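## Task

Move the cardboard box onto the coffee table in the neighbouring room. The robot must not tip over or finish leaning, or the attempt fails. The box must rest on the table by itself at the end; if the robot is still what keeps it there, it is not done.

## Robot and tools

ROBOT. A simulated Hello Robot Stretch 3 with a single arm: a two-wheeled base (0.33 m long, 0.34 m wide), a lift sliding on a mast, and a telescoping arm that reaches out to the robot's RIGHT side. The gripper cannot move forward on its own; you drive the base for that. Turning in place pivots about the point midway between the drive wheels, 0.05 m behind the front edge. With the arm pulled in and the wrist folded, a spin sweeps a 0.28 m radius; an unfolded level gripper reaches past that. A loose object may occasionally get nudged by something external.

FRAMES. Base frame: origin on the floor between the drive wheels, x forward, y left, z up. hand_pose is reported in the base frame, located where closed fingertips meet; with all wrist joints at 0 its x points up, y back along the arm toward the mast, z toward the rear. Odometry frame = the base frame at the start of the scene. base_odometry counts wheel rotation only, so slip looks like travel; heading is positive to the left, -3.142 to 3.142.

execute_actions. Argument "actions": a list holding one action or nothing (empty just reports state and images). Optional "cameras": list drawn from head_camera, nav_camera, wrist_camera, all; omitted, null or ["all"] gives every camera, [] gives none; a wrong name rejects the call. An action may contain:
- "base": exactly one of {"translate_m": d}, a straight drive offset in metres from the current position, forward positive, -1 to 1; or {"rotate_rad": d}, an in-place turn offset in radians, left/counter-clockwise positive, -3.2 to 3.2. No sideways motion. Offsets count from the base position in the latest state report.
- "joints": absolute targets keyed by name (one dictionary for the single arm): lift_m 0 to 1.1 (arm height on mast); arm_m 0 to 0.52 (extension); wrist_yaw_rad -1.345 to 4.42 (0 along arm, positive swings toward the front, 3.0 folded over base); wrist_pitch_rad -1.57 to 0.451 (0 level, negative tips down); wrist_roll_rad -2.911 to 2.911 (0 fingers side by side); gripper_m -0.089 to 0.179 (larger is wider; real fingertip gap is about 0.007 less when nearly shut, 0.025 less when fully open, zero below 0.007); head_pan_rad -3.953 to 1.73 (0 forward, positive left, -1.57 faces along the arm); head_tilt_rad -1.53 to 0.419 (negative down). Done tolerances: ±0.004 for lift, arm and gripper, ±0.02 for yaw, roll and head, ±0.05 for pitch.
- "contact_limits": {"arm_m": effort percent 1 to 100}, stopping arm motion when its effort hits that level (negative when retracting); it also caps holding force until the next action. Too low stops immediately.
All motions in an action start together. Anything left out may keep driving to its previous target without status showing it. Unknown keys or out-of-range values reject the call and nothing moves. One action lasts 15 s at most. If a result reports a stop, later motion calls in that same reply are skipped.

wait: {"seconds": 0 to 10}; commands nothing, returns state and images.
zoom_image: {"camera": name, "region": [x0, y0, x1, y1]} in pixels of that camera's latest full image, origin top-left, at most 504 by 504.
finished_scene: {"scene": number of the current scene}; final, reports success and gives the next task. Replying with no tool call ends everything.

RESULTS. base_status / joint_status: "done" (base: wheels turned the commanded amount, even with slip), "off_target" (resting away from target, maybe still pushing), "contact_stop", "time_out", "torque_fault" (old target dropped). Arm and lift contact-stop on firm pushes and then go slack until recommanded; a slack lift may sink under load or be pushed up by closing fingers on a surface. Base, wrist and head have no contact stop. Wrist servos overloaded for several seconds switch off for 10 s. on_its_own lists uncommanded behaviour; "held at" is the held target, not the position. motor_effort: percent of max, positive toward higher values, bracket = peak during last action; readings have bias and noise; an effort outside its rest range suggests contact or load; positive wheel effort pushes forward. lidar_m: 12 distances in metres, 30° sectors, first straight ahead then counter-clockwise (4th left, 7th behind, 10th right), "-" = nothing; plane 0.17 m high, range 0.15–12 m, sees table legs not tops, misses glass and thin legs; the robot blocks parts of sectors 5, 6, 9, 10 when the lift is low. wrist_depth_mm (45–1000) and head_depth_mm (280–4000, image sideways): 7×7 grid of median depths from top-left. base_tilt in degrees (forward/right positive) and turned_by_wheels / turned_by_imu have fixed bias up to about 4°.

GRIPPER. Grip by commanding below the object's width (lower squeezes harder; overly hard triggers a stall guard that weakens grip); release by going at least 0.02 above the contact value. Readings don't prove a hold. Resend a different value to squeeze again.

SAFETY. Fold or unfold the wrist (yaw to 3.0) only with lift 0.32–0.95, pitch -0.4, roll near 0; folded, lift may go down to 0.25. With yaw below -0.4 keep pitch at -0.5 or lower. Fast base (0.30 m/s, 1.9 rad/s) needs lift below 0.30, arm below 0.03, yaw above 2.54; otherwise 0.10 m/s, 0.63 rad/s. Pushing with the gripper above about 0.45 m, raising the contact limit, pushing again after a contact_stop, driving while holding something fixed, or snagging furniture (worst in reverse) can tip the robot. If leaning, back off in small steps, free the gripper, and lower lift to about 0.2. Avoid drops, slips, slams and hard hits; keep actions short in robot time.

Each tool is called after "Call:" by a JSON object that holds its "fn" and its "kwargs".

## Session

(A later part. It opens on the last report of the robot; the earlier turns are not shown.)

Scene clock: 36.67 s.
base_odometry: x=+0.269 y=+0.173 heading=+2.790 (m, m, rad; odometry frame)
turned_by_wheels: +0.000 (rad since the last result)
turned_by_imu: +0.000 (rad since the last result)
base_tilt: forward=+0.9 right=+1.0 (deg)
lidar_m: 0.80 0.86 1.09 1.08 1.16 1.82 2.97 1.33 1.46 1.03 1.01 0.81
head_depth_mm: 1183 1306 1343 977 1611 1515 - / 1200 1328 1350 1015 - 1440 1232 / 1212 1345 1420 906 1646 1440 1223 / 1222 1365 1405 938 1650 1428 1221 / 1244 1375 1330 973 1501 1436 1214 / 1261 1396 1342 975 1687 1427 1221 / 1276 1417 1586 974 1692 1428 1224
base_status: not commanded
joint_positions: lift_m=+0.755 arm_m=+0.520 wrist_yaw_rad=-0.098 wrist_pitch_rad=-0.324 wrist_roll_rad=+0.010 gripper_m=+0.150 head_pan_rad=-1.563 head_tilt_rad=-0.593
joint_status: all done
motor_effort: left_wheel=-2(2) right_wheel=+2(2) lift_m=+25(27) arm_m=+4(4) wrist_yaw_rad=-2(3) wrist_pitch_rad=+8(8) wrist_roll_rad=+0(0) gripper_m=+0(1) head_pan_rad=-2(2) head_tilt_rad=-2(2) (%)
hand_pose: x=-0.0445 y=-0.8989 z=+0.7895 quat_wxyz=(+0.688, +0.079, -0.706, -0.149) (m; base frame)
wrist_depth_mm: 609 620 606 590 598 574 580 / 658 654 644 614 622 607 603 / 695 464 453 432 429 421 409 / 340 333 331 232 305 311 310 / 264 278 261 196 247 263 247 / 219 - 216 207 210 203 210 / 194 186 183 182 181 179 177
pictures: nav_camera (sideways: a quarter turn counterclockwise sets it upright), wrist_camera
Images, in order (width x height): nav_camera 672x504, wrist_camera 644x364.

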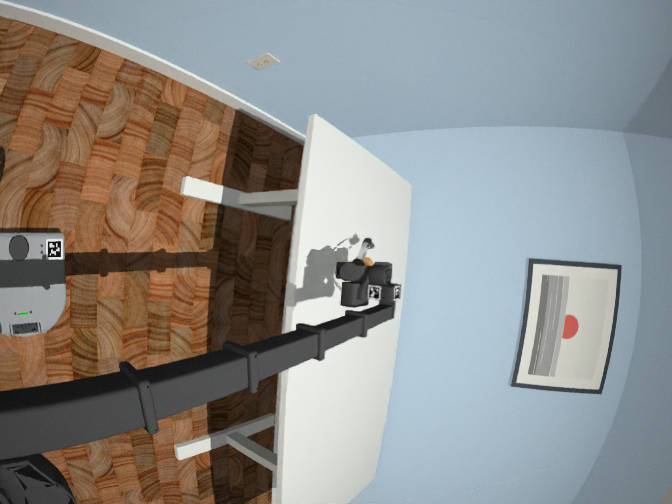

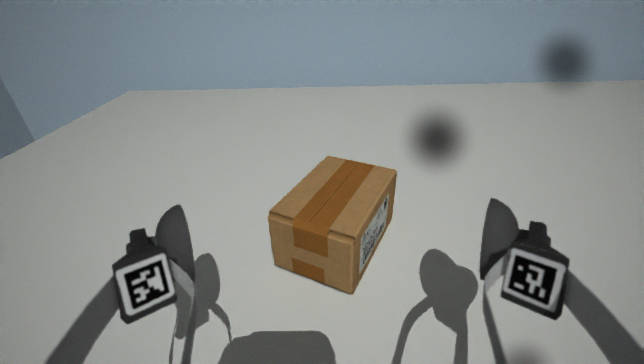

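Call:
{"fn": "execute_actions", "kwargs": {"actions": [{"joints":{"arm_m":0.2,"lift_m":0.85}}], "cameras": []}}

Call:
{"fn": "execute_actions", "kwargs": {"actions": [{"base":{"rotate_rad":-0.5}}], "cameras": []}}

Call:
{"fn": "execute_actions", "kwargs": {"actions": [{"base":{"translate_m":0.2}}], "cameras": []}}

Call:
{"fn": "execute_actions", "kwargs": {"actions": [{"base":{"rotate_rad":0.6}}], "cameras": []}}

Call:
{"fn": "execute_actions", "kwargs": {"actions": [{"base":{"translate_m":-0.09},"joints":{"arm_m":0.4,"lift_m":0.78,"wrist_yaw_rad":-0.2}}], "cameras": ["wrist_camera"]}}

Scene clock: 42.27 s.
base_odometry: x=+0.269 y=+0.173 heading=+2.790 (m, m, rad; odometry frame)
turned_by_wheels: +0.000 (rad since the last result)
turned_by_imu: +0.001 (rad since the last result)
base_tilt: forward=+1.0 right=+1.0 (deg)
lidar_m: 0.79 0.86 1.09 1.08 1.16 1.82 2.96 1.33 1.45 1.03 1.01 0.81
head_depth_mm: 1188 1320 1341 1014 - - 1201 / 1207 1343 1341 1062 - 1432 1223 / 1211 1345 1348 1059 - 1436 1227 / 1234 1366 1335 1026 1643 1430 1219 / 1236 1392 1334 975 1506 1448 1215 / 1256 1411 1331 975 1678 1428 1222 / 1277 1426 1591 973 1686 1429 1217
base_status: not commanded
joint_positions: lift_m=+0.850 arm_m=+0.200 wrist_yaw_rad=-0.099 wrist_pitch_rad=-0.322 wrist_roll_rad=+0.010 gripper_m=+0.150 head_pan_rad=-1.563 head_tilt_rad=-0.593
joint_status: all done
motor_effort: left_wheel=-2(2) right_wheel=+2(2) lift_m=+32(34) arm_m=-1(1) wrist_yaw_rad=-1(3) wrist_pitch_rad=+8(8) wrist_roll_rad=+0(0) gripper_m=+1(0) head_pan_rad=-2(2) head_tilt_rad=-2(3) (%)
hand_pose: x=-0.0448 y=-0.5794 z=+0.8845 quat_wxyz=(+0.688, +0.078, -0.706, -0.149) (m; base frame)
wrist_depth_mm: 835 880 869 870 852 848 859 / 838 984 939 924 908 882 877 / 849 804 672 676 664 653 630 / 793 520 510 507 494 481 483 / 421 428 403 399 395 408 389 / 341 - 332 331 330 314 325 / 738 - 909 961 967 943 929
pictures: none
No camera images: the call's "cameras" was empty. Leave "cameras" out to get every camera's image.

Scene clock: 44.20 s.
base_odometry: x=+0.269 y=+0.173 heading=+2.290 (m, m, rad; odometry frame)
turned_by_wheels: -0.500 (rad since the last result)
turned_by_imu: -0.504 (rad since the last result)
base_tilt: forward=+0.9 right=+0.9 (deg)
lidar_m: 0.80 0.80 0.87 1.09 1.08 1.18 1.89 2.96 1.33 1.45 1.02 1.00
head_depth_mm: 1483 1677 1344 1064 - - 1204 / 1427 1607 1358 1062 - 1435 1228 / 1366 1523 1344 1078 - 1444 1216 / 1309 1464 1338 1058 1692 1436 1230 / 1267 1411 1330 976 1639 1435 1216 / 1224 1345 1334 977 1606 1433 1219 / 1185 1288 1330 975 848 1434 1215
base_status: done
joint_positions: lift_m=+0.850 arm_m=+0.200 wrist_yaw_rad=-0.099 wrist_pitch_rad=-0.322 wrist_roll_rad=+0.010 gripper_m=+0.150 head_pan_rad=-1.563 head_tilt_rad=-0.593
joint_status: not commanded
motor_effort: left_wheel=+2(7) right_wheel=-1(4) lift_m=+32(32) arm_m=-1(1) wrist_yaw_rad=-1(1) wrist_pitch_rad=+8(8) wrist_roll_rad=+0(0) gripper_m=+1(1) head_pan_rad=-2(2) head_tilt_rad=-2(2) (%)
hand_pose: x=-0.0448 y=-0.5794 z=+0.8845 quat_wxyz=(+0.688, +0.078, -0.706, -0.149) (m; base frame)
wrist_depth_mm: 739 813 861 - - - - / 774 848 925 - - - - / 715 702 687 687 667 663 630 / 504 518 511 503 496 511 - / 414 428 414 399 432 - - / 340 - 336 - - - - / 301 297 - - - - -
pictures: none
No camera images: the call's "cameras" was empty. Leave "cameras" out to get every camera's image.

Scene clock: 47.57 s.
base_odometry: x=+0.138 y=+0.323 heading=+2.290 (m, m, rad; odometry frame)
turned_by_wheels: +0.000 (rad since the last result)
turned_by_imu: +0.000 (rad since the last result)
base_tilt: forward=+0.9 right=+0.9 (deg)
lidar_m: 0.62 0.61 0.67 1.02 1.16 1.26 2.00 3.13 1.41 1.38 0.91 0.77
head_depth_mm: 1406 1589 1350 1017 - - 1202 / 1345 1512 1338 1066 - 1437 1227 / 1305 1446 1336 1083 - 1434 1223 / 1247 1387 1351 1060 1593 1439 1221 / 1204 1326 1333 978 842 1448 1218 / 1158 1279 1339 949 816 1430 1222 / 1117 1238 1300 971 766 1390 1190
base_status: done
joint_positions: lift_m=+0.850 arm_m=+0.200 wrist_yaw_rad=-0.099 wrist_pitch_rad=-0.322 wrist_roll_rad=+0.010 gripper_m=+0.150 head_pan_rad=-1.563 head_tilt_rad=-0.593
joint_status: not commanded
motor_effort: left_wheel=+3(7) right_wheel=-2(3) lift_m=+32(31) arm_m=-1(1) wrist_yaw_rad=-1(1) wrist_pitch_rad=+8(8) wrist_roll_rad=+0(0) gripper_m=+1(0) head_pan_rad=-3(2) head_tilt_rad=-2(1) (%)
hand_pose: x=-0.0448 y=-0.5794 z=+0.8845 quat_wxyz=(+0.688, +0.078, -0.706, -0.149) (m; base frame)
wrist_depth_mm: 694 755 833 952 - - - / 734 800 882 938 - - - / 723 701 687 684 656 657 638 / 530 465 507 496 487 485 504 / 414 426 409 397 392 406 - / 340 - 334 330 339 - - / 295 283 285 300 - - -
pictures: none
No camera images: the call's "cameras" was empty. Leave "cameras" out to get every camera's image.

Scene clock: 49.57 s.
base_odometry: x=+0.138 y=+0.323 heading=+2.890 (m, m, rad; odometry frame)
turned_by_wheels: +0.600 (rad since the last result)
turned_by_imu: +0.606 (rad since the last result)
base_tilt: forward=+0.9 right=+0.8 (deg)
lidar_m: 0.61 0.69 1.14 1.15 1.30 2.25 2.97 1.41 1.37 0.91 0.72 0.61
head_depth_mm: 1114 1228 1305 966 - - 1199 / 1143 1255 1345 1054 - 1430 1227 / 1157 1291 1345 1087 - 1440 1230 / 1191 1317 1376 1054 1220 1405 1220 / 1215 1344 1520 1101 845 1452 1220 / 1223 1336 1454 1556 1586 1446 1219 / 1050 1101 1153 1203 1280 1329 1214
base_status: done
joint_positions: lift_m=+0.850 arm_m=+0.200 wrist_yaw_rad=-0.099 wrist_pitch_rad=-0.322 wrist_roll_rad=+0.010 gripper_m=+0.150 head_pan_rad=-1.563 head_tilt_rad=-0.593
joint_status: not commanded
motor_effort: left_wheel=-2(6) right_wheel=+2(5) lift_m=+32(32) arm_m=-2(0) wrist_yaw_rad=-1(1) wrist_pitch_rad=+8(7) wrist_roll_rad=+0(0) gripper_m=-1(0) head_pan_rad=-3(3) head_tilt_rad=-3(3) (%)
hand_pose: x=-0.0448 y=-0.5794 z=+0.8845 quat_wxyz=(+0.688, +0.078, -0.706, -0.149) (m; base frame)
wrist_depth_mm: 543 734 864 826 765 777 728 / 537 736 908 859 856 816 784 / 542 734 - 685 655 645 633 / 539 772 567 501 498 445 482 / 551 703 403 400 391 405 385 / 541 - 331 329 327 318 332 / 529 289 281 282 281 278 276
pictures: none
No camera images: the call's "cameras" was empty. Leave "cameras" out to get every camera's image.

Scene clock: 52.27 s.
base_odometry: x=+0.225 y=+0.301 heading=+2.890 (m, m, rad; odometry frame)
turned_by_wheels: +0.000 (rad since the last result)
turned_by_imu: +0.001 (rad since the last result)
base_tilt: forward=+1.0 right=+0.9 (deg)
lidar_m: 0.70 0.79 1.17 1.17 1.32 2.28 2.93 1.33 1.35 0.91 0.83 0.70
head_depth_mm: 1096 1212 1282 981 797 - - / 1117 1237 1321 971 - 1432 1215 / 1142 1269 1348 - 793 1446 1223 / 1167 1291 1337 974 815 1401 1219 / 1194 1330 1452 973 845 1428 1207 / 1231 1371 1531 1596 841 1431 1226 / 1195 1257 1319 1387 1439 1410 1219
base_status: done
joint_positions: lift_m=+0.780 arm_m=+0.400 wrist_yaw_rad=-0.199 wrist_pitch_rad=-0.322 wrist_roll_rad=+0.010 gripper_m=+0.150 head_pan_rad=-1.563 head_tilt_rad=-0.593
joint_status: all done
motor_effort: left_wheel=-2(6) right_wheel=+2(3) lift_m=+25(26) arm_m=+4(3) wrist_yaw_rad=-1(4) wrist_pitch_rad=+8(8) wrist_roll_rad=+0(0) gripper_m=+0(1) head_pan_rad=-2(2) head_tilt_rad=-3(1) (%)
hand_pose: x=-0.0681 y=-0.7755 z=+0.8148 quat_wxyz=(+0.680, +0.043, -0.709, -0.183) (m; base frame)
wrist_depth_mm: 634 637 625 639 622 611 605 / 657 677 677 638 656 649 645 / 656 738 514 499 486 491 468 / 636 383 372 376 363 271 357 / 461 314 301 296 293 235 285 / 252 - 244 246 242 234 240 / 219 211 211 209 207 207 205
pictures: wrist_camera
Images, in order (width x height): wrist_camera 644x364.

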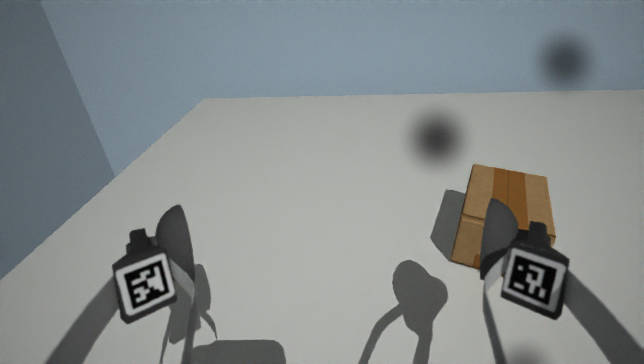

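Call:
{"fn": "execute_actions", "kwargs": {"actions": [{"base":{"translate_m":-0.13}}], "cameras": ["wrist_camera"]}}

Scene clock: 55.73 s.
base_odometry: x=+0.351 y=+0.268 heading=+2.890 (m, m, rad; odometry frame)
turned_by_wheels: +0.000 (rad since the last result)
turned_by_imu: +0.001 (rad since the last result)
base_tilt: forward=+0.9 right=+0.9 (deg)
lidar_m: 0.82 0.94 1.21 1.20 1.36 2.33 2.87 1.22 1.32 0.92 0.98 0.83
head_depth_mm: 1068 1181 1273 988 794 - - / 1096 1210 1294 1042 - 1431 1219 / 1125 1236 1335 - 771 1445 1220 / 1146 1274 1343 978 792 1434 1222 / 1166 1307 1331 973 815 1412 1223 / 1200 1335 1463 972 815 1427 1212 / 1222 1378 1499 1015 840 1433 1224
base_status: done
joint_positions: lift_m=+0.780 arm_m=+0.400 wrist_yaw_rad=-0.199 wrist_pitch_rad=-0.322 wrist_roll_rad=+0.010 gripper_m=+0.150 head_pan_rad=-1.563 head_tilt_rad=-0.593
joint_status: not commanded
motor_effort: left_wheel=-2(6) right_wheel=+2(4) lift_m=+25(25) arm_m=+2(3) wrist_yaw_rad=-1(1) wrist_pitch_rad=+8(7) wrist_roll_rad=+0(0) gripper_m=+1(1) head_pan_rad=-2(2) head_tilt_rad=-2(2) (%)
hand_pose: x=-0.0681 y=-0.7755 z=+0.8148 quat_wxyz=(+0.680, +0.043, -0.709, -0.183) (m; base frame)
wrist_depth_mm: 621 610 615 607 594 584 596 / 665 677 645 648 627 635 610 / 720 524 514 505 494 482 479 / 387 384 382 376 366 360 353 / 306 314 301 221 279 298 284 / 254 - 247 224 240 233 241 / 219 213 211 209 207 205 203
pictures: wrist_camera
Images, in order (width x height): wrist_camera 644x364.

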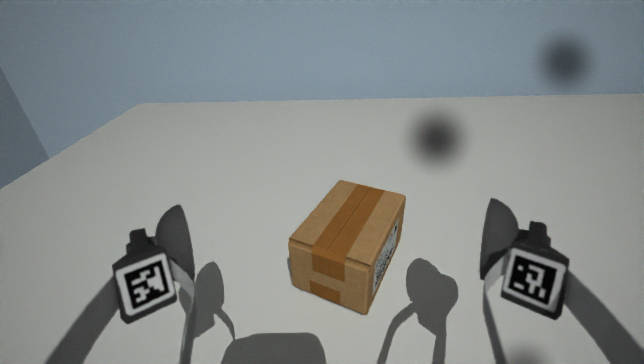

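Lower and extend.

Call:
{"fn": "execute_actions", "kwargs": {"actions": [{"joints":{"lift_m":0.735,"arm_m":0.49}}], "cameras": ["wrist_camera","head_camera"]}}

Scene clock: 58.07 s.
base_odometry: x=+0.351 y=+0.268 heading=+2.890 (m, m, rad; odometry frame)
turned_by_wheels: +0.000 (rad since the last result)
turned_by_imu: +0.000 (rad since the last result)
base_tilt: forward=+0.8 right=+0.9 (deg)
lidar_m: 0.82 0.93 1.20 1.20 1.36 2.34 2.86 1.22 1.32 0.92 0.98 0.83
head_depth_mm: 1070 1184 1270 976 769 1442 - / 1092 1209 1288 1021 - 1422 1203 / 1124 1239 1328 - 771 1438 1225 / 1139 1269 1348 978 791 1438 1227 / 1170 1294 1346 972 817 1396 1220 / 1198 1331 1451 973 816 1429 1206 / 1223 1367 1518 1003 843 1441 1230
base_status: not commanded
joint_positions: lift_m=+0.735 arm_m=+0.490 wrist_yaw_rad=-0.199 wrist_pitch_rad=-0.322 wrist_roll_rad=+0.010 gripper_m=+0.150 head_pan_rad=-1.563 head_tilt_rad=-0.593
joint_status: all done
motor_effort: left_wheel=-2(2) right_wheel=+2(2) lift_m=+25(25) arm_m=+3(5) wrist_yaw_rad=-1(1) wrist_pitch_rad=+8(8) wrist_roll_rad=+0(0) gripper_m=+0(2) head_pan_rad=-2(2) head_tilt_rad=-2(3) (%)
hand_pose: x=-0.0681 y=-0.8655 z=+0.7699 quat_wxyz=(+0.680, +0.043, -0.709, -0.183) (m; base frame)
wrist_depth_mm: 530 543 522 523 527 503 513 / 597 572 563 558 539 531 536 / 438 402 398 392 381 372 368 / 301 295 291 286 283 280 275 / 236 244 231 221 152 158 220 / 195 - 192 132 126 173 190 / 172 163 165 121 108 156 157
pictures: head_camera (sideways: a quarter turn clockwise sets it upright), wrist_camera
Images, in order (width x height): head_camera 896x504, wrist_camera 644x364.

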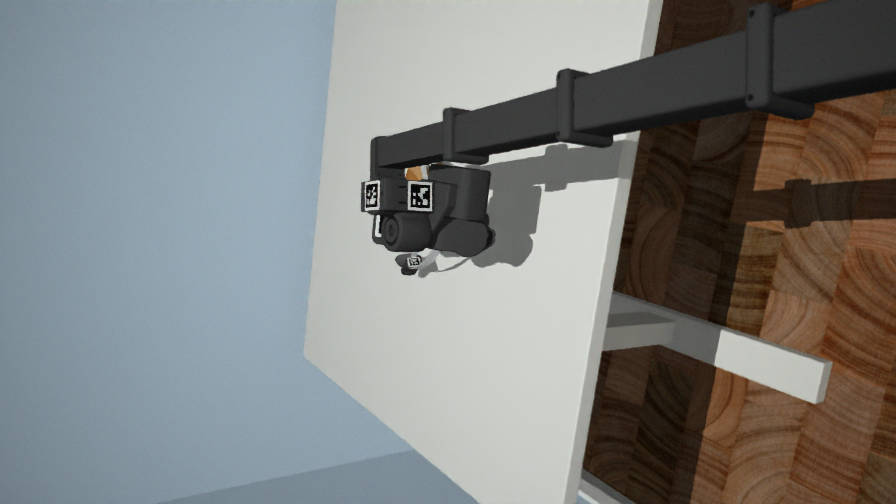

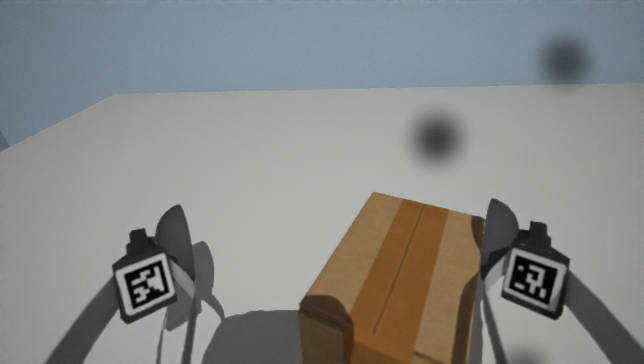

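Call:
{"fn": "execute_actions", "kwargs": {"actions": [{"joints":{"arm_m":0.47,"wrist_yaw_rad":-0.42,"wrist_pitch_rad":-0.45,"lift_m":0.75}}], "cameras": ["wrist_camera"]}}

Scene clock: 60.00 s.
base_odometry: x=+0.351 y=+0.268 heading=+2.890 (m, m, rad; odometry frame)
turned_by_wheels: +0.000 (rad since the last result)
turned_by_imu: +0.000 (rad since the last result)
base_tilt: forward=+1.0 right=+0.9 (deg)
lidar_m: 0.82 0.93 1.20 1.20 1.36 2.33 2.86 1.22 1.32 0.92 0.98 0.83
head_depth_mm: 1074 1185 1277 978 768 1440 - / 1096 1209 1292 1015 - 1400 1204 / 1108 1241 1327 - 769 1439 1219 / 1141 1264 1341 975 790 1433 1223 / 1170 1296 1339 974 820 1402 1222 / 1194 1321 1465 972 816 1434 1212 / 1223 1367 1510 1007 840 1430 1210
base_status: not commanded
joint_positions: lift_m=+0.750 arm_m=+0.470 wrist_yaw_rad=-0.418 wrist_pitch_rad=-0.461 wrist_roll_rad=+0.010 gripper_m=+0.150 head_pan_rad=-1.563 head_tilt_rad=-0.593
joint_status: all done
motor_effort: left_wheel=-2(1) right_wheel=+2(2) lift_m=+31(32) arm_m=-1(4) wrist_yaw_rad=-3(4) wrist_pitch_rad=+4(6) wrist_roll_rad=+0(0) gripper_m=-1(1) head_pan_rad=-2(2) head_tilt_rad=-2(2) (%)
hand_pose: x=-0.1103 y=-0.8151 z=+0.7531 quat_wxyz=(+0.637, +0.014, -0.710, -0.301) (m; base frame)
wrist_depth_mm: 493 515 527 551 565 546 524 / 417 406 403 387 380 369 361 / 312 303 300 292 287 286 282 / 248 244 177 167 236 232 228 / 206 211 137 141 197 200 193 / 175 - 150 144 170 165 169 / 157 153 151 150 149 147 146
pictures: wrist_camera
Images, in order (width x height): wrist_camera 644x364.

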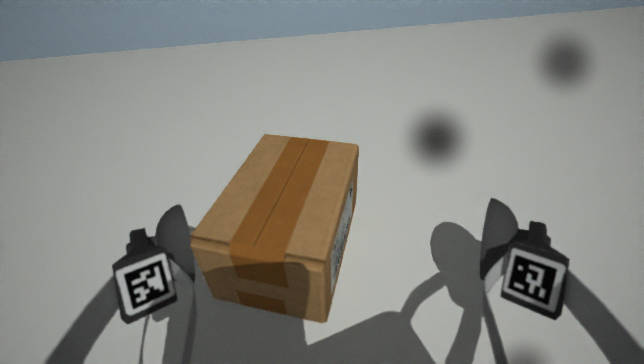

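Call:
{"fn": "execute_actions", "kwargs": {"actions": [{"base":{"translate_m":0.025},"joints":{"arm_m":0.485,"lift_m":0.74}}], "cameras": []}}

Call:
{"fn": "execute_actions", "kwargs": {"actions": [{"joints":{"gripper_m":0.0}}], "cameras": ["wrist_camera"]}}

Call:
{"fn": "execute_actions", "kwargs": {"actions": [{"joints":{"lift_m":0.85}}], "cameras": ["wrist_camera"]}}

Scene clock: 61.93 s.
base_odometry: x=+0.327 y=+0.274 heading=+2.889 (m, m, rad; odometry frame)
turned_by_wheels: +0.000 (rad since the last result)
turned_by_imu: +0.000 (rad since the last result)
base_tilt: forward=+0.9 right=+0.9 (deg)
lidar_m: 0.80 0.91 1.20 1.19 1.35 2.32 2.88 1.24 1.32 0.92 0.95 0.80
head_depth_mm: 1079 1192 1276 979 772 1443 - / 1100 1217 1305 1019 - 1423 1202 / 1127 1248 1334 - 793 1438 1216 / 1145 1273 1328 980 790 1435 1223 / 1174 1310 1329 981 813 1384 1216 / 1195 1343 1472 972 841 1424 1215 / 1225 1362 1488 1457 841 1437 1223
base_status: done
joint_positions: lift_m=+0.740 arm_m=+0.485 wrist_yaw_rad=-0.422 wrist_pitch_rad=-0.459 wrist_roll_rad=+0.010 gripper_m=+0.150 head_pan_rad=-1.563 head_tilt_rad=-0.593
joint_status: all done
motor_effort: left_wheel=-2(5) right_wheel=+4(8) lift_m=+24(26) arm_m=+3(5) wrist_yaw_rad=+3(4) wrist_pitch_rad=+3(4) wrist_roll_rad=+0(0) gripper_m=+1(1) head_pan_rad=-2(2) head_tilt_rad=-2(2) (%)
hand_pose: x=-0.1113 y=-0.8294 z=+0.7437 quat_wxyz=(+0.636, +0.012, -0.710, -0.302) (m; base frame)
wrist_depth_mm: 491 498 516 536 529 508 496 / 394 383 374 367 356 352 350 / 293 291 283 269 275 270 265 / 233 228 226 146 205 218 216 / 193 198 183 124 174 189 181 / 166 - 158 135 155 154 160 / 148 143 142 141 140 139 138
pictures: none
No camera images: the call's "cameras" was empty. Leave "cameras" out to get every camera's image.

Scene clock: 63.93 s.
base_odometry: x=+0.327 y=+0.274 heading=+2.889 (m, m, rad; odometry frame)
turned_by_wheels: +0.000 (rad since the last result)
turned_by_imu: +0.001 (rad since the last result)
base_tilt: forward=+0.9 right=+1.0 (deg)
lidar_m: 0.80 0.91 1.20 1.19 1.35 2.32 2.87 1.24 1.33 0.92 0.95 0.80
head_depth_mm: 1077 1190 1278 977 774 1442 - / 1099 1220 1291 1018 - 1413 1210 / 1130 1247 1342 - 792 1435 1223 / 1142 1281 1337 972 792 1431 1225 / 1167 1309 1330 976 816 1407 1229 / 1189 1342 1483 973 844 1430 1221 / 1225 1359 1485 1469 841 1432 1223
base_status: not commanded
joint_positions: lift_m=+0.740 arm_m=+0.485 wrist_yaw_rad=-0.418 wrist_pitch_rad=-0.446 wrist_roll_rad=+0.010 gripper_m=+0.001 head_pan_rad=-1.563 head_tilt_rad=-0.593
joint_status: all done
motor_effort: left_wheel=-1(3) right_wheel=+2(4) lift_m=+23(23) arm_m=+3(3) wrist_yaw_rad=-3(3) wrist_pitch_rad=-1(3) wrist_roll_rad=+0(0) gripper_m=-30(100) head_pan_rad=-2(2) head_tilt_rad=-2(2) (%)
hand_pose: x=-0.1111 y=-0.8316 z=+0.7467 quat_wxyz=(+0.639, +0.009, -0.710, -0.296) (m; base frame)
wrist_depth_mm: 481 509 526 538 550 555 520 / 412 401 396 384 379 371 357 / 304 295 293 288 282 284 277 / 240 239 235 150 210 223 220 / 198 198 189 126 125 188 185 / 168 168 157 132 130 160 159 / 147 146 144 143 142 141 140
pictures: wrist_camera
Images, in order (width x height): wrist_camera 644x364.

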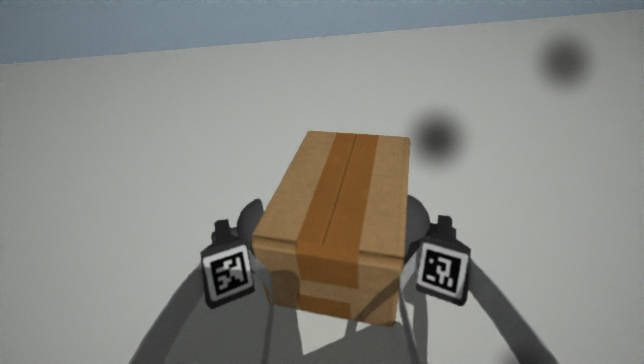

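Scene clock: 65.77 s.
base_odometry: x=+0.327 y=+0.274 heading=+2.889 (m, m, rad; odometry frame)
turned_by_wheels: +0.000 (rad since the last result)
turned_by_imu: +0.000 (rad since the last result)
base_tilt: forward=+0.9 right=+0.9 (deg)
lidar_m: 0.80 0.91 1.20 1.20 1.35 2.32 2.88 1.24 1.32 0.92 0.95 0.80
head_depth_mm: 1078 1193 1278 1027 - - 1194 / 1093 1217 1305 - 759 1434 1225 / 1129 1243 - 944 791 1432 1225 / 1151 1277 1344 956 795 1446 1218 / 1172 1303 1327 971 818 1397 1226 / 1201 1333 1478 971 846 1443 1229 / 1231 1359 1487 1460 843 1431 1225
base_status: not commanded
joint_positions: lift_m=+0.850 arm_m=+0.485 wrist_yaw_rad=-0.418 wrist_pitch_rad=-0.471 wrist_roll_rad=+0.010 gripper_m=+0.011 head_pan_rad=-1.563 head_tilt_rad=-0.593
joint_status: all done
on_its_own: gripper_m is held at +0.010, not at your +0.000, by its stall guard, which is still easing
motor_effort: left_wheel=-1(1) right_wheel=+2(2) lift_m=+32(32) arm_m=+2(2) wrist_yaw_rad=-3(3) wrist_pitch_rad=+7(7) wrist_roll_rad=+0(0) gripper_m=-24(29) head_pan_rad=-2(3) head_tilt_rad=-1(2) (%)
hand_pose: x=-0.1098 y=-0.8284 z=+0.8508 quat_wxyz=(+0.635, +0.017, -0.710, -0.304) (m; base frame)
wrist_depth_mm: 497 508 527 551 589 599 635 / 535 560 577 610 608 590 584 / 487 488 483 481 466 459 456 / 401 395 390 151 350 377 368 / 332 327 319 126 123 314 315 / 287 285 266 132 129 274 271 / 251 247 245 245 241 241 241
pictures: wrist_camera
Images, in order (width x height): wrist_camera 644x364.

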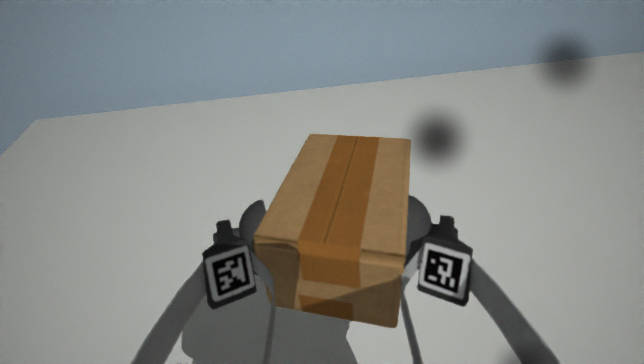

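Call:
{"fn": "execute_actions", "kwargs": {"actions": [{"joints":{"arm_m":0.0,"lift_m":0.9,"gripper_m":0.012,"wrist_pitch_rad":-0.4}}], "cameras": []}}

Call:
{"fn": "execute_actions", "kwargs": {"actions": [{"joints":{"wrist_yaw_rad":3.0,"head_pan_rad":0,"head_tilt_rad":-0.6},"base":{"rotate_rad":3.0}}]}}

Scene clock: 71.60 s.
base_odometry: x=+0.327 y=+0.274 heading=+2.889 (m, m, rad; odometry frame)
turned_by_wheels: +0.000 (rad since the last result)
turned_by_imu: +0.001 (rad since the last result)
base_tilt: forward=+0.9 right=+0.9 (deg)
lidar_m: 0.80 0.91 1.20 1.19 1.35 2.32 2.86 1.24 1.33 0.92 0.95 0.80
head_depth_mm: 1083 1196 1276 981 770 - - / 1103 1216 1300 979 795 - - / 1127 1248 1332 987 795 - - / 1142 1277 1346 973 794 1447 1225 / 1179 1306 1334 978 815 1387 1230 / 1197 1341 1478 967 840 1443 1219 / 1231 1357 1498 1453 843 1421 1214
base_status: not commanded
joint_positions: lift_m=+0.900 arm_m=+0.001 wrist_yaw_rad=-0.419 wrist_pitch_rad=-0.431 wrist_roll_rad=+0.010 gripper_m=+0.025 head_pan_rad=-1.563 head_tilt_rad=-0.593
joint_status: gripper_m off_target (ended at +0.025, target +0.012); the others done
on_its_own: gripper_m is held at +0.024, not at your +0.012, by its stall guard, which is not easing now
motor_effort: left_wheel=-1(1) right_wheel=+1(2) lift_m=+32(33) arm_m=-1(1) wrist_yaw_rad=-1(3) wrist_pitch_rad=+10(11) wrist_roll_rad=+0(0) gripper_m=-19(42) head_pan_rad=-2(2) head_tilt_rad=-2(2) (%)
hand_pose: x=-0.1122 y=-0.3494 z=+0.9096 quat_wxyz=(+0.641, +0.003, -0.710, -0.292) (m; base frame)
wrist_depth_mm: 854 866 924 - - - - / 910 858 854 842 808 813 774 / 689 642 632 627 613 601 599 / 508 505 487 152 450 473 468 / 421 413 403 126 123 - - / 374 390 - 133 128 - - / - - - - - - 955
pictures: none
No camera images: the call's "cameras" was empty. Leave "cameras" out to get every camera's image.

Scene clock: 77.33 s.
base_odometry: x=+0.327 y=+0.274 heading=-0.394 (m, m, rad; odometry frame)
turned_by_wheels: +3.000 (rad since the last result)
turned_by_imu: +3.027 (rad since the last result)
base_tilt: forward=+1.0 right=+1.0 (deg)
lidar_m: 2.96 1.24 1.35 0.96 0.92 0.81 0.80 0.85 1.22 1.19 1.27 1.91
head_depth_mm: 2505 2798 2993 2243 1746 1439 1224 / 2533 2792 3009 2230 1740 1442 1227 / 2573 2815 3020 2210 1746 1430 1225 / 2536 2814 3066 2227 1737 1440 1220 / 2565 2855 3053 2221 1739 1430 1222 / 2566 2907 3063 2202 1731 1425 1221 / 2640 2948 3028 2219 1726 1430 1225
base_status: done
joint_positions: lift_m=+0.900 arm_m=+0.001 wrist_yaw_rad=+2.998 wrist_pitch_rad=-0.431 wrist_roll_rad=+0.010 gripper_m=+0.025 head_pan_rad=-0.007 head_tilt_rad=-0.593
joint_status: all done
on_its_own: gripper_m is held at +0.024, not at your +0.012, by its stall guard, which is not easing now
motor_effort: left_wheel=-2(6) right_wheel=+2(5) lift_m=+32(32) arm_m=-1(1) wrist_yaw_rad=+3(5) wrist_pitch_rad=+10(10) wrist_roll_rad=+0(0) gripper_m=-19(20) head_pan_rad=+3(35) head_tilt_rad=-3(2) (%)
hand_pose: x=+0.0107 y=+0.0745 z=+0.9097 quat_wxyz=(+0.201, +0.703, +0.100, +0.675) (m; base frame)
wrist_depth_mm: - - - - - - - / - - 849 843 822 802 784 / 920 663 662 616 661 - - / 894 - - 152 - - - / 930 - 131 126 122 - - / 920 - - 132 128 - - / 908 - - - - - -
pictures: head_camera (sideways: a quarter turn clockwise sets it upright), nav_camera (sideways: a quarter turn counterclockwise sets it upright), wrist_camera
Images, in order (width x height): head_camera 896x504, nav_camera 672x504, wrist_camera 644x364.

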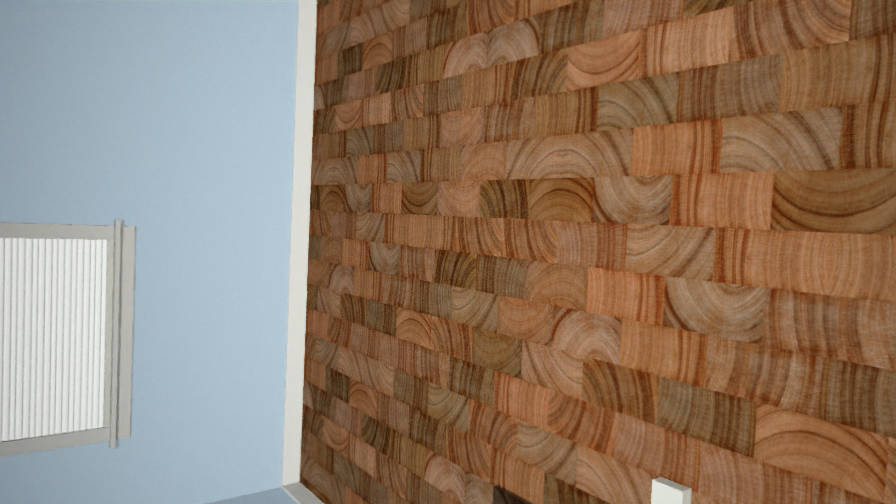

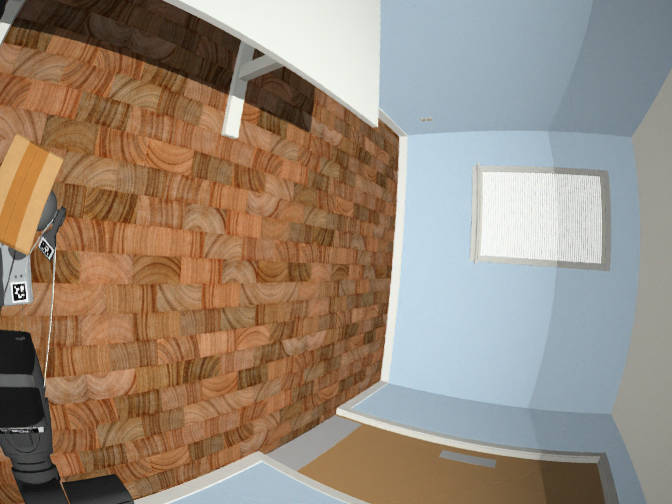

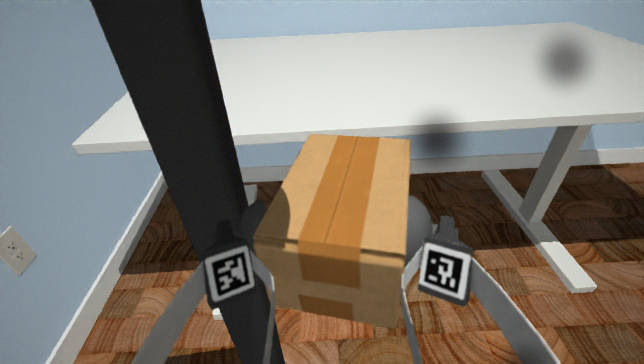

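Call:
{"fn": "execute_actions", "kwargs": {"actions": [{"joints":{"lift_m":0.28,"head_pan_rad":-1.2,"head_tilt_rad":-0.4}}], "cameras": []}}

Call:
{"fn": "execute_actions", "kwargs": {"actions": [{"base":{"translate_m":1.0}}]}}

Scene clock: 84.23 s.
base_odometry: x=+0.327 y=+0.274 heading=-0.394 (m, m, rad; odometry frame)
turned_by_wheels: +0.000 (rad since the last result)
turned_by_imu: +0.001 (rad since the last result)
base_tilt: forward=+0.9 right=+1.0 (deg)
lidar_m: 2.95 1.24 1.35 0.97 0.92 0.82 0.80 0.85 1.22 1.19 1.27 1.92
head_depth_mm: 978 1051 1118 1208 1320 1436 1366 / 1025 1099 1178 1281 1399 1508 1365 / 1069 1154 1238 1351 1475 1559 1358 / 1119 1208 1305 1431 1584 1674 1355 / 1171 1272 1392 1522 1700 1675 1361 / 1236 1347 1477 1626 1821 1661 1364 / 1315 1426 1561 1776 1975 1662 1369
base_status: not commanded
joint_positions: lift_m=+0.280 arm_m=+0.001 wrist_yaw_rad=+2.998 wrist_pitch_rad=-0.430 wrist_roll_rad=+0.010 gripper_m=+0.025 head_pan_rad=-1.193 head_tilt_rad=-0.409
joint_status: all done
on_its_own: gripper_m is held at +0.024, not at your +0.012, by its stall guard, which is not easing now
motor_effort: left_wheel=-2(2) right_wheel=+3(2) lift_m=+25(26) arm_m=-1(1) wrist_yaw_rad=+2(3) wrist_pitch_rad=+10(10) wrist_roll_rad=+0(0) gripper_m=-19(19) head_pan_rad=-2(37) head_tilt_rad=+3(15) (%)
hand_pose: x=+0.0106 y=+0.0745 z=+0.2900 quat_wxyz=(+0.201, +0.703, +0.100, +0.675) (m; base frame)
wrist_depth_mm: - - - - - - - / 934 - - - - - 939 / 832 852 808 810 794 792 780 / 674 665 656 152 577 633 616 / 564 561 130 126 123 531 516 / 478 483 - 133 129 454 452 / 424 - - - 396 398 393
pictures: none
No camera images: the call's "cameras" was empty. Leave "cameras" out to get every camera's image.

Scene clock: 89.17 s.
base_odometry: x=+1.250 y=-0.109 heading=-0.394 (m, m, rad; odometry frame)
turned_by_wheels: +0.000 (rad since the last result)
turned_by_imu: +0.000 (rad since the last result)
base_tilt: forward=+0.9 right=+0.9 (deg)
lidar_m: 1.96 1.63 1.27 0.80 1.32 1.53 1.79 1.68 1.30 1.27 1.40 1.98
head_depth_mm: 1072 1134 1204 1296 1409 1534 1372 / 1128 1212 1304 1410 1516 1585 1377 / 1180 1267 1378 1494 1630 1677 1377 / 1228 1339 1448 1584 1753 1672 1362 / 1303 1399 1526 1673 1878 1681 1370 / 1365 1483 1615 1780 1941 1673 1356 / 1409 1521 1687 1879 2053 1660 1357
base_status: done
joint_positions: lift_m=+0.280 arm_m=+0.001 wrist_yaw_rad=+2.999 wrist_pitch_rad=-0.430 wrist_roll_rad=+0.010 gripper_m=+0.025 head_pan_rad=-1.193 head_tilt_rad=-0.408
joint_status: not commanded
on_its_own: gripper_m is held at +0.024, not at your +0.012, by its stall guard, which is not easing now
motor_effort: left_wheel=-2(5) right_wheel=+2(7) lift_m=+26(26) arm_m=-2(1) wrist_yaw_rad=+2(2) wrist_pitch_rad=+10(10) wrist_roll_rad=+0(0) gripper_m=-19(19) head_pan_rad=-2(2) head_tilt_rad=+3(3) (%)
hand_pose: x=+0.0105 y=+0.0745 z=+0.2900 quat_wxyz=(+0.201, +0.703, +0.101, +0.675) (m; base frame)
wrist_depth_mm: - - - - - - - / - - - - - - - / 874 838 819 827 801 795 774 / 668 666 642 152 586 624 633 / 569 551 129 126 122 532 531 / 476 490 - 133 128 447 449 / 424 - - - 404 391 390
pictures: head_camera (sideways: a quarter turn clockwise sets it upright), nav_camera (sideways: a quarter turn counterclockwise sets it upright), wrist_camera
Images, in order (width x height): head_camera 896x504, nav_camera 672x504, wrist_camera 644x364.

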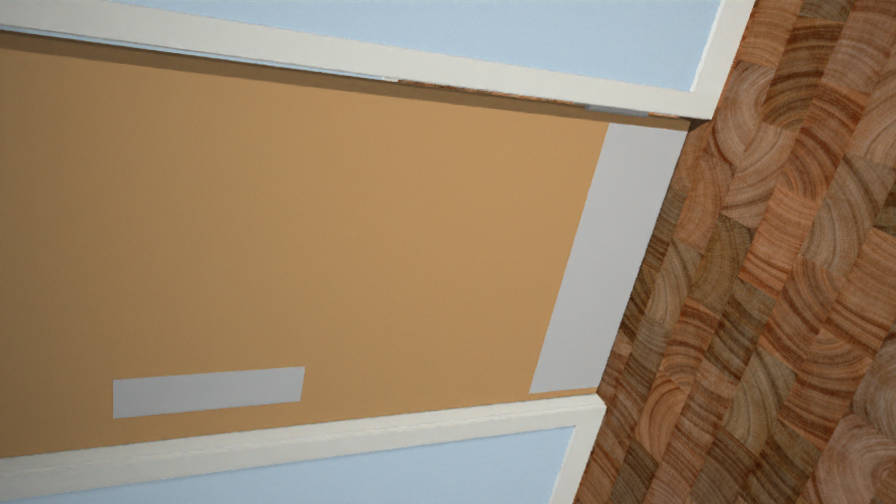

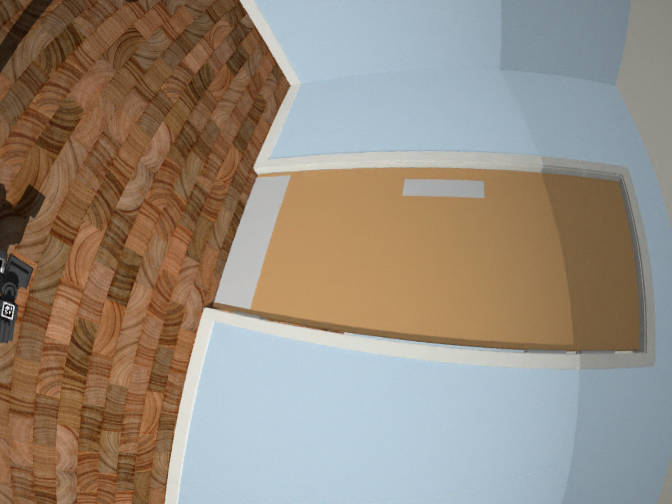

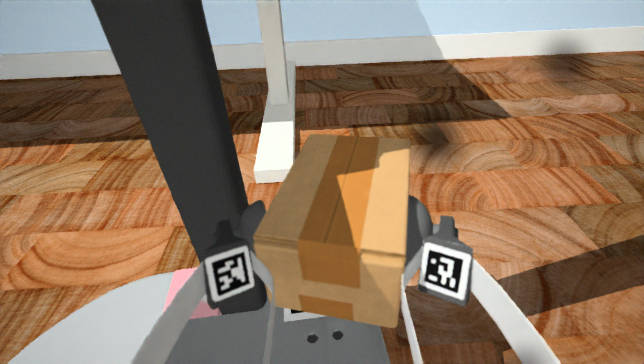

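Call:
{"fn": "execute_actions", "kwargs": {"actions": [{"base":{"translate_m":0.5}}], "cameras": []}}

Call:
{"fn": "execute_actions", "kwargs": {"actions": [{"base":{"rotate_rad":-1.57},"joints":{"head_pan_rad":0,"head_tilt_rad":-0.7}}], "cameras": []}}

Call:
{"fn": "execute_actions", "kwargs": {"actions": [{"base":{"translate_m":0.6}}], "cameras": ["head_camera","nav_camera"]}}

Scene clock: 94.13 s.
base_odometry: x=+1.712 y=-0.301 heading=-0.394 (m, m, rad; odometry frame)
turned_by_wheels: +0.000 (rad since the last result)
turned_by_imu: +0.001 (rad since the last result)
base_tilt: forward=+0.9 right=+0.9 (deg)
lidar_m: 1.46 1.56 1.22 1.20 1.28 1.86 2.29 1.73 1.33 1.35 1.44 1.49
head_depth_mm: 1118 1194 1277 1387 1506 1608 1360 / 1172 1265 1351 1462 1594 1652 1370 / 1218 1315 1417 1531 1693 1676 1366 / 1243 1345 1458 1589 1761 1661 1377 / 1305 1406 1541 1688 1869 1665 1368 / 1365 1480 1627 1817 1971 1677 1344 / 1433 1585 1732 1935 2072 1664 1358
base_status: done
joint_positions: lift_m=+0.280 arm_m=+0.001 wrist_yaw_rad=+2.999 wrist_pitch_rad=-0.430 wrist_roll_rad=+0.010 gripper_m=+0.025 head_pan_rad=-1.193 head_tilt_rad=-0.408
joint_status: not commanded
on_its_own: gripper_m is held at +0.024, not at your +0.012, by its stall guard, which is not easing now
motor_effort: left_wheel=-1(6) right_wheel=+2(8) lift_m=+26(26) arm_m=-1(1) wrist_yaw_rad=+1(1) wrist_pitch_rad=+10(10) wrist_roll_rad=+0(0) gripper_m=-20(19) head_pan_rad=-3(2) head_tilt_rad=+3(3) (%)
hand_pose: x=+0.0105 y=+0.0745 z=+0.2900 quat_wxyz=(+0.201, +0.703, +0.101, +0.675) (m; base frame)
wrist_depth_mm: 805 - - - - - - / - - - - - - - / 855 817 831 809 819 789 771 / 650 666 684 152 600 615 621 / 562 550 130 126 123 526 527 / 471 487 - 133 128 446 452 / 434 - - - 400 393 385
pictures: none
No camera images: the call's "cameras" was empty. Leave "cameras" out to get every camera's image.

Scene clock: 96.30 s.
base_odometry: x=+1.712 y=-0.301 heading=-1.964 (m, m, rad; odometry frame)
turned_by_wheels: -1.570 (rad since the last result)
turned_by_imu: -1.578 (rad since the last result)
base_tilt: forward=+0.9 right=+0.9 (deg)
lidar_m: 1.35 1.45 1.49 1.46 1.56 1.22 1.20 0.95 1.87 2.29 1.73 1.33
head_depth_mm: 1111 1248 1425 1661 1602 1352 1177 / 1144 1298 1474 1707 1603 1350 1176 / 1156 1299 1501 1755 1595 1352 1170 / 1168 1305 1518 1777 1580 1350 1178 / 1167 1329 1530 1795 1587 1351 1172 / 1190 1336 1546 1788 1589 1342 1179 / 1190 1345 1521 1767 1601 1341 1169
base_status: done
joint_positions: lift_m=+0.280 arm_m=+0.001 wrist_yaw_rad=+2.999 wrist_pitch_rad=-0.430 wrist_roll_rad=+0.010 gripper_m=+0.025 head_pan_rad=-0.007 head_tilt_rad=-0.692
joint_status: all done
on_its_own: gripper_m is held at +0.024, not at your +0.012, by its stall guard, which is not easing now
motor_effort: left_wheel=+2(12) right_wheel=-1(5) lift_m=+25(26) arm_m=+0(1) wrist_yaw_rad=+2(2) wrist_pitch_rad=+10(10) wrist_roll_rad=+0(0) gripper_m=-17(19) head_pan_rad=+3(37) head_tilt_rad=-3(16) (%)
hand_pose: x=+0.0105 y=+0.0745 z=+0.2900 quat_wxyz=(+0.201, +0.703, +0.101, +0.675) (m; base frame)
wrist_depth_mm: - - - - - - - / - - - - - - - / 889 833 819 809 794 801 769 / 677 682 675 153 589 616 619 / 554 556 130 126 123 524 524 / 476 491 - 132 128 447 443 / 428 - - - 404 397 389
pictures: none
No camera images: the call's "cameras" was empty. Leave "cameras" out to get every camera's image.

Scene clock: 99.93 s.
base_odometry: x=+1.482 y=-0.856 heading=-1.964 (m, m, rad; odometry frame)
turned_by_wheels: +0.000 (rad since the last result)
turned_by_imu: +0.000 (rad since the last result)
base_tilt: forward=+0.9 right=+0.9 (deg)
lidar_m: 0.76 0.81 1.12 1.41 1.51 1.83 1.80 1.50 2.30 2.13 0.94 0.77
head_depth_mm: 618 692 793 937 1091 1277 1180 / 623 702 804 939 1134 1325 1174 / 625 706 813 957 1150 1323 1170 / 628 711 818 964 1173 1331 1172 / 635 719 827 974 1185 1356 1171 / 640 725 831 988 1206 1355 1171 / 647 731 841 991 1220 1351 1164
base_status: done
joint_positions: lift_m=+0.280 arm_m=+0.001 wrist_yaw_rad=+2.999 wrist_pitch_rad=-0.430 wrist_roll_rad=+0.010 gripper_m=+0.025 head_pan_rad=-0.007 head_tilt_rad=-0.692
joint_status: not commanded
on_its_own: gripper_m is held at +0.024, not at your +0.012, by its stall guard, which is not easing now
motor_effort: left_wheel=+3(11) right_wheel=-2(5) lift_m=+26(26) arm_m=-1(1) wrist_yaw_rad=+1(2) wrist_pitch_rad=+10(10) wrist_roll_rad=+0(0) gripper_m=-20(19) head_pan_rad=+3(3) head_tilt_rad=-2(2) (%)
hand_pose: x=+0.0105 y=+0.0746 z=+0.2900 quat_wxyz=(+0.201, +0.703, +0.101, +0.675) (m; base frame)
wrist_depth_mm: - - - - - - 790 / - - - - - - 813 / 895 835 807 832 815 790 742 / 680 654 686 151 596 623 617 / 562 555 130 126 122 524 514 / 471 488 - 133 128 460 455 / 428 - - - 399 390 389
pictures: head_camera (sideways: a quarter turn clockwise sets it upright), nav_camera (sideways: a quarter turn counterclockwise sets it upright)
Images, in order (width x height): head_camera 896x504, nav_camera 672x504.

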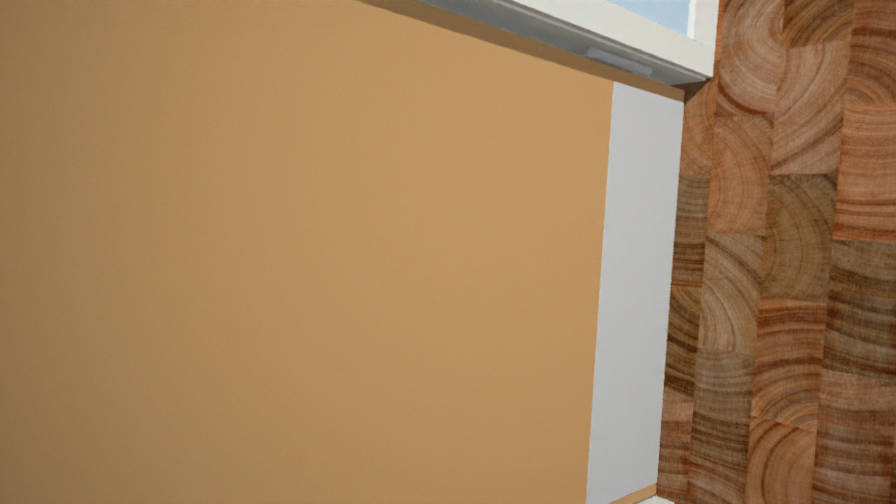

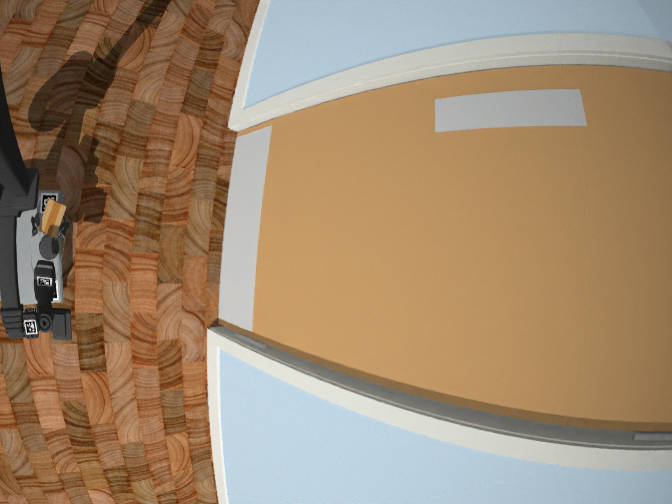

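Call:
{"fn": "execute_actions", "kwargs": {"actions": [{"base":{"rotate_rad":0.25},"joints":{"lift_m":0.33}}], "cameras": []}}

Call:
{"fn": "execute_actions", "kwargs": {"actions": [{"base":{"translate_m":0.45}}], "cameras": []}}

Call:
{"fn": "execute_actions", "kwargs": {"actions": [{"base":{"rotate_rad":-0.22}}], "cameras": []}}

Call:
{"fn": "execute_actions", "kwargs": {"actions": [{"base":{"translate_m":0.4}}], "cameras": ["head_camera","nav_camera"]}}

Scene clock: 101.97 s.
base_odometry: x=+1.482 y=-0.856 heading=-1.714 (m, m, rad; odometry frame)
turned_by_wheels: +0.250 (rad since the last result)
turned_by_imu: +0.252 (rad since the last result)
base_tilt: forward=+0.9 right=+0.9 (deg)
lidar_m: 0.76 0.91 1.41 1.42 1.72 1.80 1.49 2.18 2.34 1.28 0.79 0.76
head_depth_mm: 605 674 762 883 1040 1269 1173 / 622 700 797 917 1099 1294 1172 / 642 723 825 964 1161 1316 1176 / 666 751 861 1013 1226 1352 1174 / 688 777 902 1066 1319 1360 1175 / 710 810 947 1135 1359 1352 1175 / 736 845 961 1118 1423 1350 1170
base_status: done
joint_positions: lift_m=+0.330 arm_m=+0.001 wrist_yaw_rad=+2.999 wrist_pitch_rad=-0.430 wrist_roll_rad=+0.010 gripper_m=+0.025 head_pan_rad=-0.007 head_tilt_rad=-0.692
joint_status: all done
on_its_own: gripper_m is held at +0.024, not at your +0.012, by its stall guard, which is not easing now
motor_effort: left_wheel=-1(6) right_wheel=+2(7) lift_m=+32(34) arm_m=-1(0) wrist_yaw_rad=+1(1) wrist_pitch_rad=+10(11) wrist_roll_rad=+0(0) gripper_m=-19(18) head_pan_rad=+3(3) head_tilt_rad=-1(3) (%)
hand_pose: x=+0.0105 y=+0.0746 z=+0.3397 quat_wxyz=(+0.201, +0.703, +0.101, +0.675) (m; base frame)
wrist_depth_mm: - - - - - - - / - - - - - - - / 975 973 911 917 899 867 879 / 771 750 773 152 653 719 698 / 636 624 130 126 123 583 582 / 538 526 - 133 128 501 499 / 465 - - - 440 439 439
pictures: none
No camera images: the call's "cameras" was empty. Leave "cameras" out to get every camera's image.

Scene clock: 107.63 s.
base_odometry: x=+1.417 y=-1.301 heading=-1.714 (m, m, rad; odometry frame)
turned_by_wheels: +0.000 (rad since the last result)
turned_by_imu: +0.001 (rad since the last result)
base_tilt: forward=+1.0 right=+0.9 (deg)
lidar_m: 0.34 0.41 0.68 1.27 1.53 2.22 1.94 2.68 2.49 0.54 0.37 0.33
head_depth_mm: - 285 308 355 419 511 651 / - 290 320 371 441 544 712 / - 294 333 388 466 583 777 / - 303 347 408 496 628 854 / 287 314 363 430 527 681 950 / 292 327 380 454 565 740 1075 / 298 340 398 478 604 818 1081
base_status: done
joint_positions: lift_m=+0.330 arm_m=+0.001 wrist_yaw_rad=+2.999 wrist_pitch_rad=-0.430 wrist_roll_rad=+0.010 gripper_m=+0.025 head_pan_rad=-0.007 head_tilt_rad=-0.692
joint_status: not commanded
on_its_own: gripper_m is held at +0.024, not at your +0.012, by its stall guard, which is not easing now
motor_effort: left_wheel=-2(4) right_wheel=+2(6) lift_m=+32(32) arm_m=-1(1) wrist_yaw_rad=+1(2) wrist_pitch_rad=+10(10) wrist_roll_rad=+0(0) gripper_m=-20(20) head_pan_rad=+3(3) head_tilt_rad=-3(2) (%)
hand_pose: x=+0.0105 y=+0.0746 z=+0.3397 quat_wxyz=(+0.201, +0.703, +0.101, +0.675) (m; base frame)
wrist_depth_mm: - - - - - 840 466 / - - - - - 810 436 / 972 961 896 905 891 739 453 / 742 739 745 151 655 662 470 / 625 615 130 126 123 585 475 / 531 526 - 133 128 513 471 / 463 - - - 439 445 433
pictures: none
No camera images: the call's "cameras" was empty. Leave "cameras" out to get every camera's image.

Scene clock: 108.93 s.
base_odometry: x=+1.417 y=-1.301 heading=-1.934 (m, m, rad; odometry frame)
turned_by_wheels: -0.220 (rad since the last result)
turned_by_imu: -0.222 (rad since the last result)
base_tilt: forward=+0.9 right=+0.8 (deg)
lidar_m: 0.33 0.36 0.52 1.26 1.36 2.04 2.22 1.95 2.53 0.81 0.43 0.34
head_depth_mm: - 288 317 371 446 556 743 / - 290 321 376 453 570 765 / - 292 325 382 462 584 793 / - 293 329 387 471 597 818 / - 295 334 394 481 613 847 / - 297 339 400 491 627 871 / - 298 344 406 498 644 899
base_status: done
joint_positions: lift_m=+0.330 arm_m=+0.001 wrist_yaw_rad=+2.999 wrist_pitch_rad=-0.430 wrist_roll_rad=+0.010 gripper_m=+0.025 head_pan_rad=-0.007 head_tilt_rad=-0.692
joint_status: not commanded
on_its_own: gripper_m is held at +0.024, not at your +0.012, by its stall guard, which is not easing now
motor_effort: left_wheel=+3(7) right_wheel=-2(4) lift_m=+32(32) arm_m=-1(1) wrist_yaw_rad=+1(1) wrist_pitch_rad=+10(10) wrist_roll_rad=+0(0) gripper_m=-19(19) head_pan_rad=+2(3) head_tilt_rad=-2(1) (%)
hand_pose: x=+0.0105 y=+0.0746 z=+0.3397 quat_wxyz=(+0.201, +0.703, +0.101, +0.675) (m; base frame)
wrist_depth_mm: - - - - - 514 389 / - - - - - 492 397 / 999 949 906 923 802 529 395 / 764 757 784 152 659 568 400 / 619 629 131 126 122 570 403 / 531 521 - 133 128 500 398 / 469 - - - 448 442 404
pictures: none
No camera images: the call's "cameras" was empty. Leave "cameras" out to get every camera's image.

Scene clock: 114.03 s.
base_odometry: x=+1.275 y=-1.675 heading=-1.934 (m, m, rad; odometry frame)
turned_by_wheels: +0.000 (rad since the last result)
turned_by_imu: -0.027 (rad since the last result)
base_tilt: forward=+1.0 right=+0.8 (deg)
lidar_m: 0.15 0.21 1.24 0.39 1.31 1.91 2.62 2.32 0.51 0.21 0.15 0.15
head_depth_mm: - - - - - - - / - - - - - - - / - - - - - - 307 / - - - - - - 339 / - - - - - 305 406 / - - - - - 337 511 / - - - - 300 397 692
base_status: done
joint_positions: lift_m=+0.330 arm_m=+0.001 wrist_yaw_rad=+2.998 wrist_pitch_rad=-0.430 wrist_roll_rad=+0.010 gripper_m=+0.025 head_pan_rad=-0.007 head_tilt_rad=-0.692
joint_status: not commanded
on_its_own: gripper_m is held at +0.024, not at your +0.012, by its stall guard, which is not easing now
motor_effort: left_wheel=+1(8) right_wheel=-1(55) lift_m=+30(32) arm_m=+0(1) wrist_yaw_rad=+3(22) wrist_pitch_rad=+10(10) wrist_roll_rad=+0(0) gripper_m=-19(18) head_pan_rad=+3(3) head_tilt_rad=-2(2) (%)
hand_pose: x=+0.0107 y=+0.0747 z=+0.3400 quat_wxyz=(+0.201, +0.703, +0.100, +0.675) (m; base frame)
wrist_depth_mm: - - 387 390 - - - / - - 425 432 - - 344 / - 949 478 454 898 883 315 / 778 743 544 153 645 690 293 / 625 618 130 126 123 571 271 / 533 536 - 133 129 416 255 / 461 - - - 440 429 236
pictures: head_camera (sideways: a quarter turn clockwise sets it upright), nav_camera (sideways: a quarter turn counterclockwise sets it upright)
Images, in order (width x height): head_camera 896x504, nav_camera 672x504.

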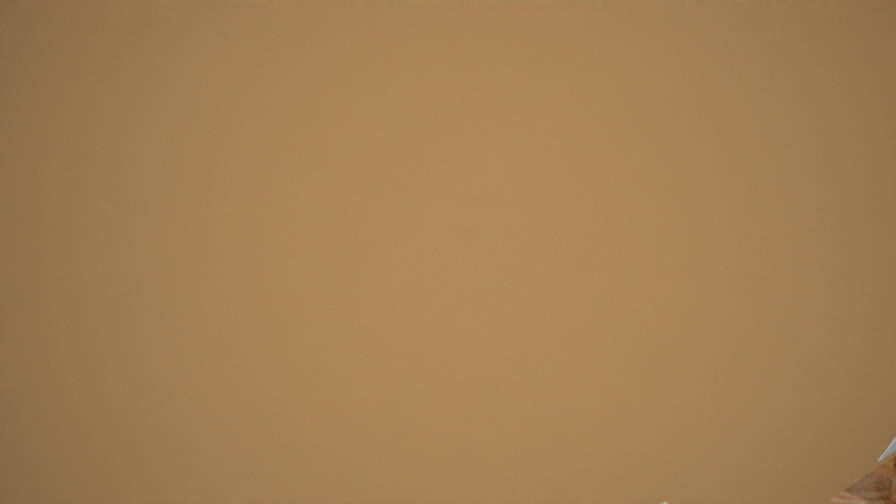

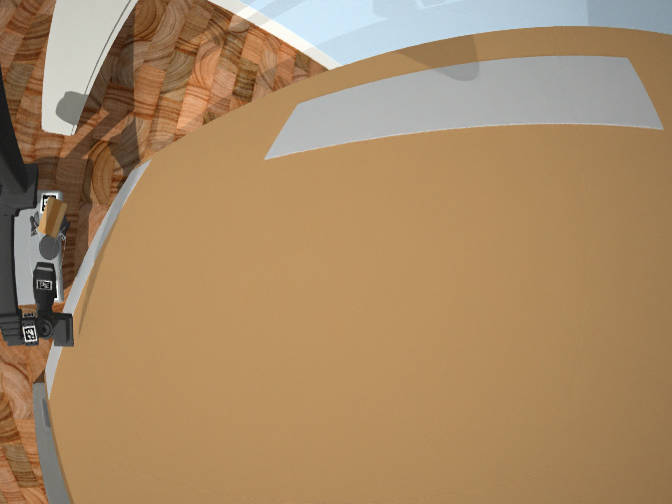

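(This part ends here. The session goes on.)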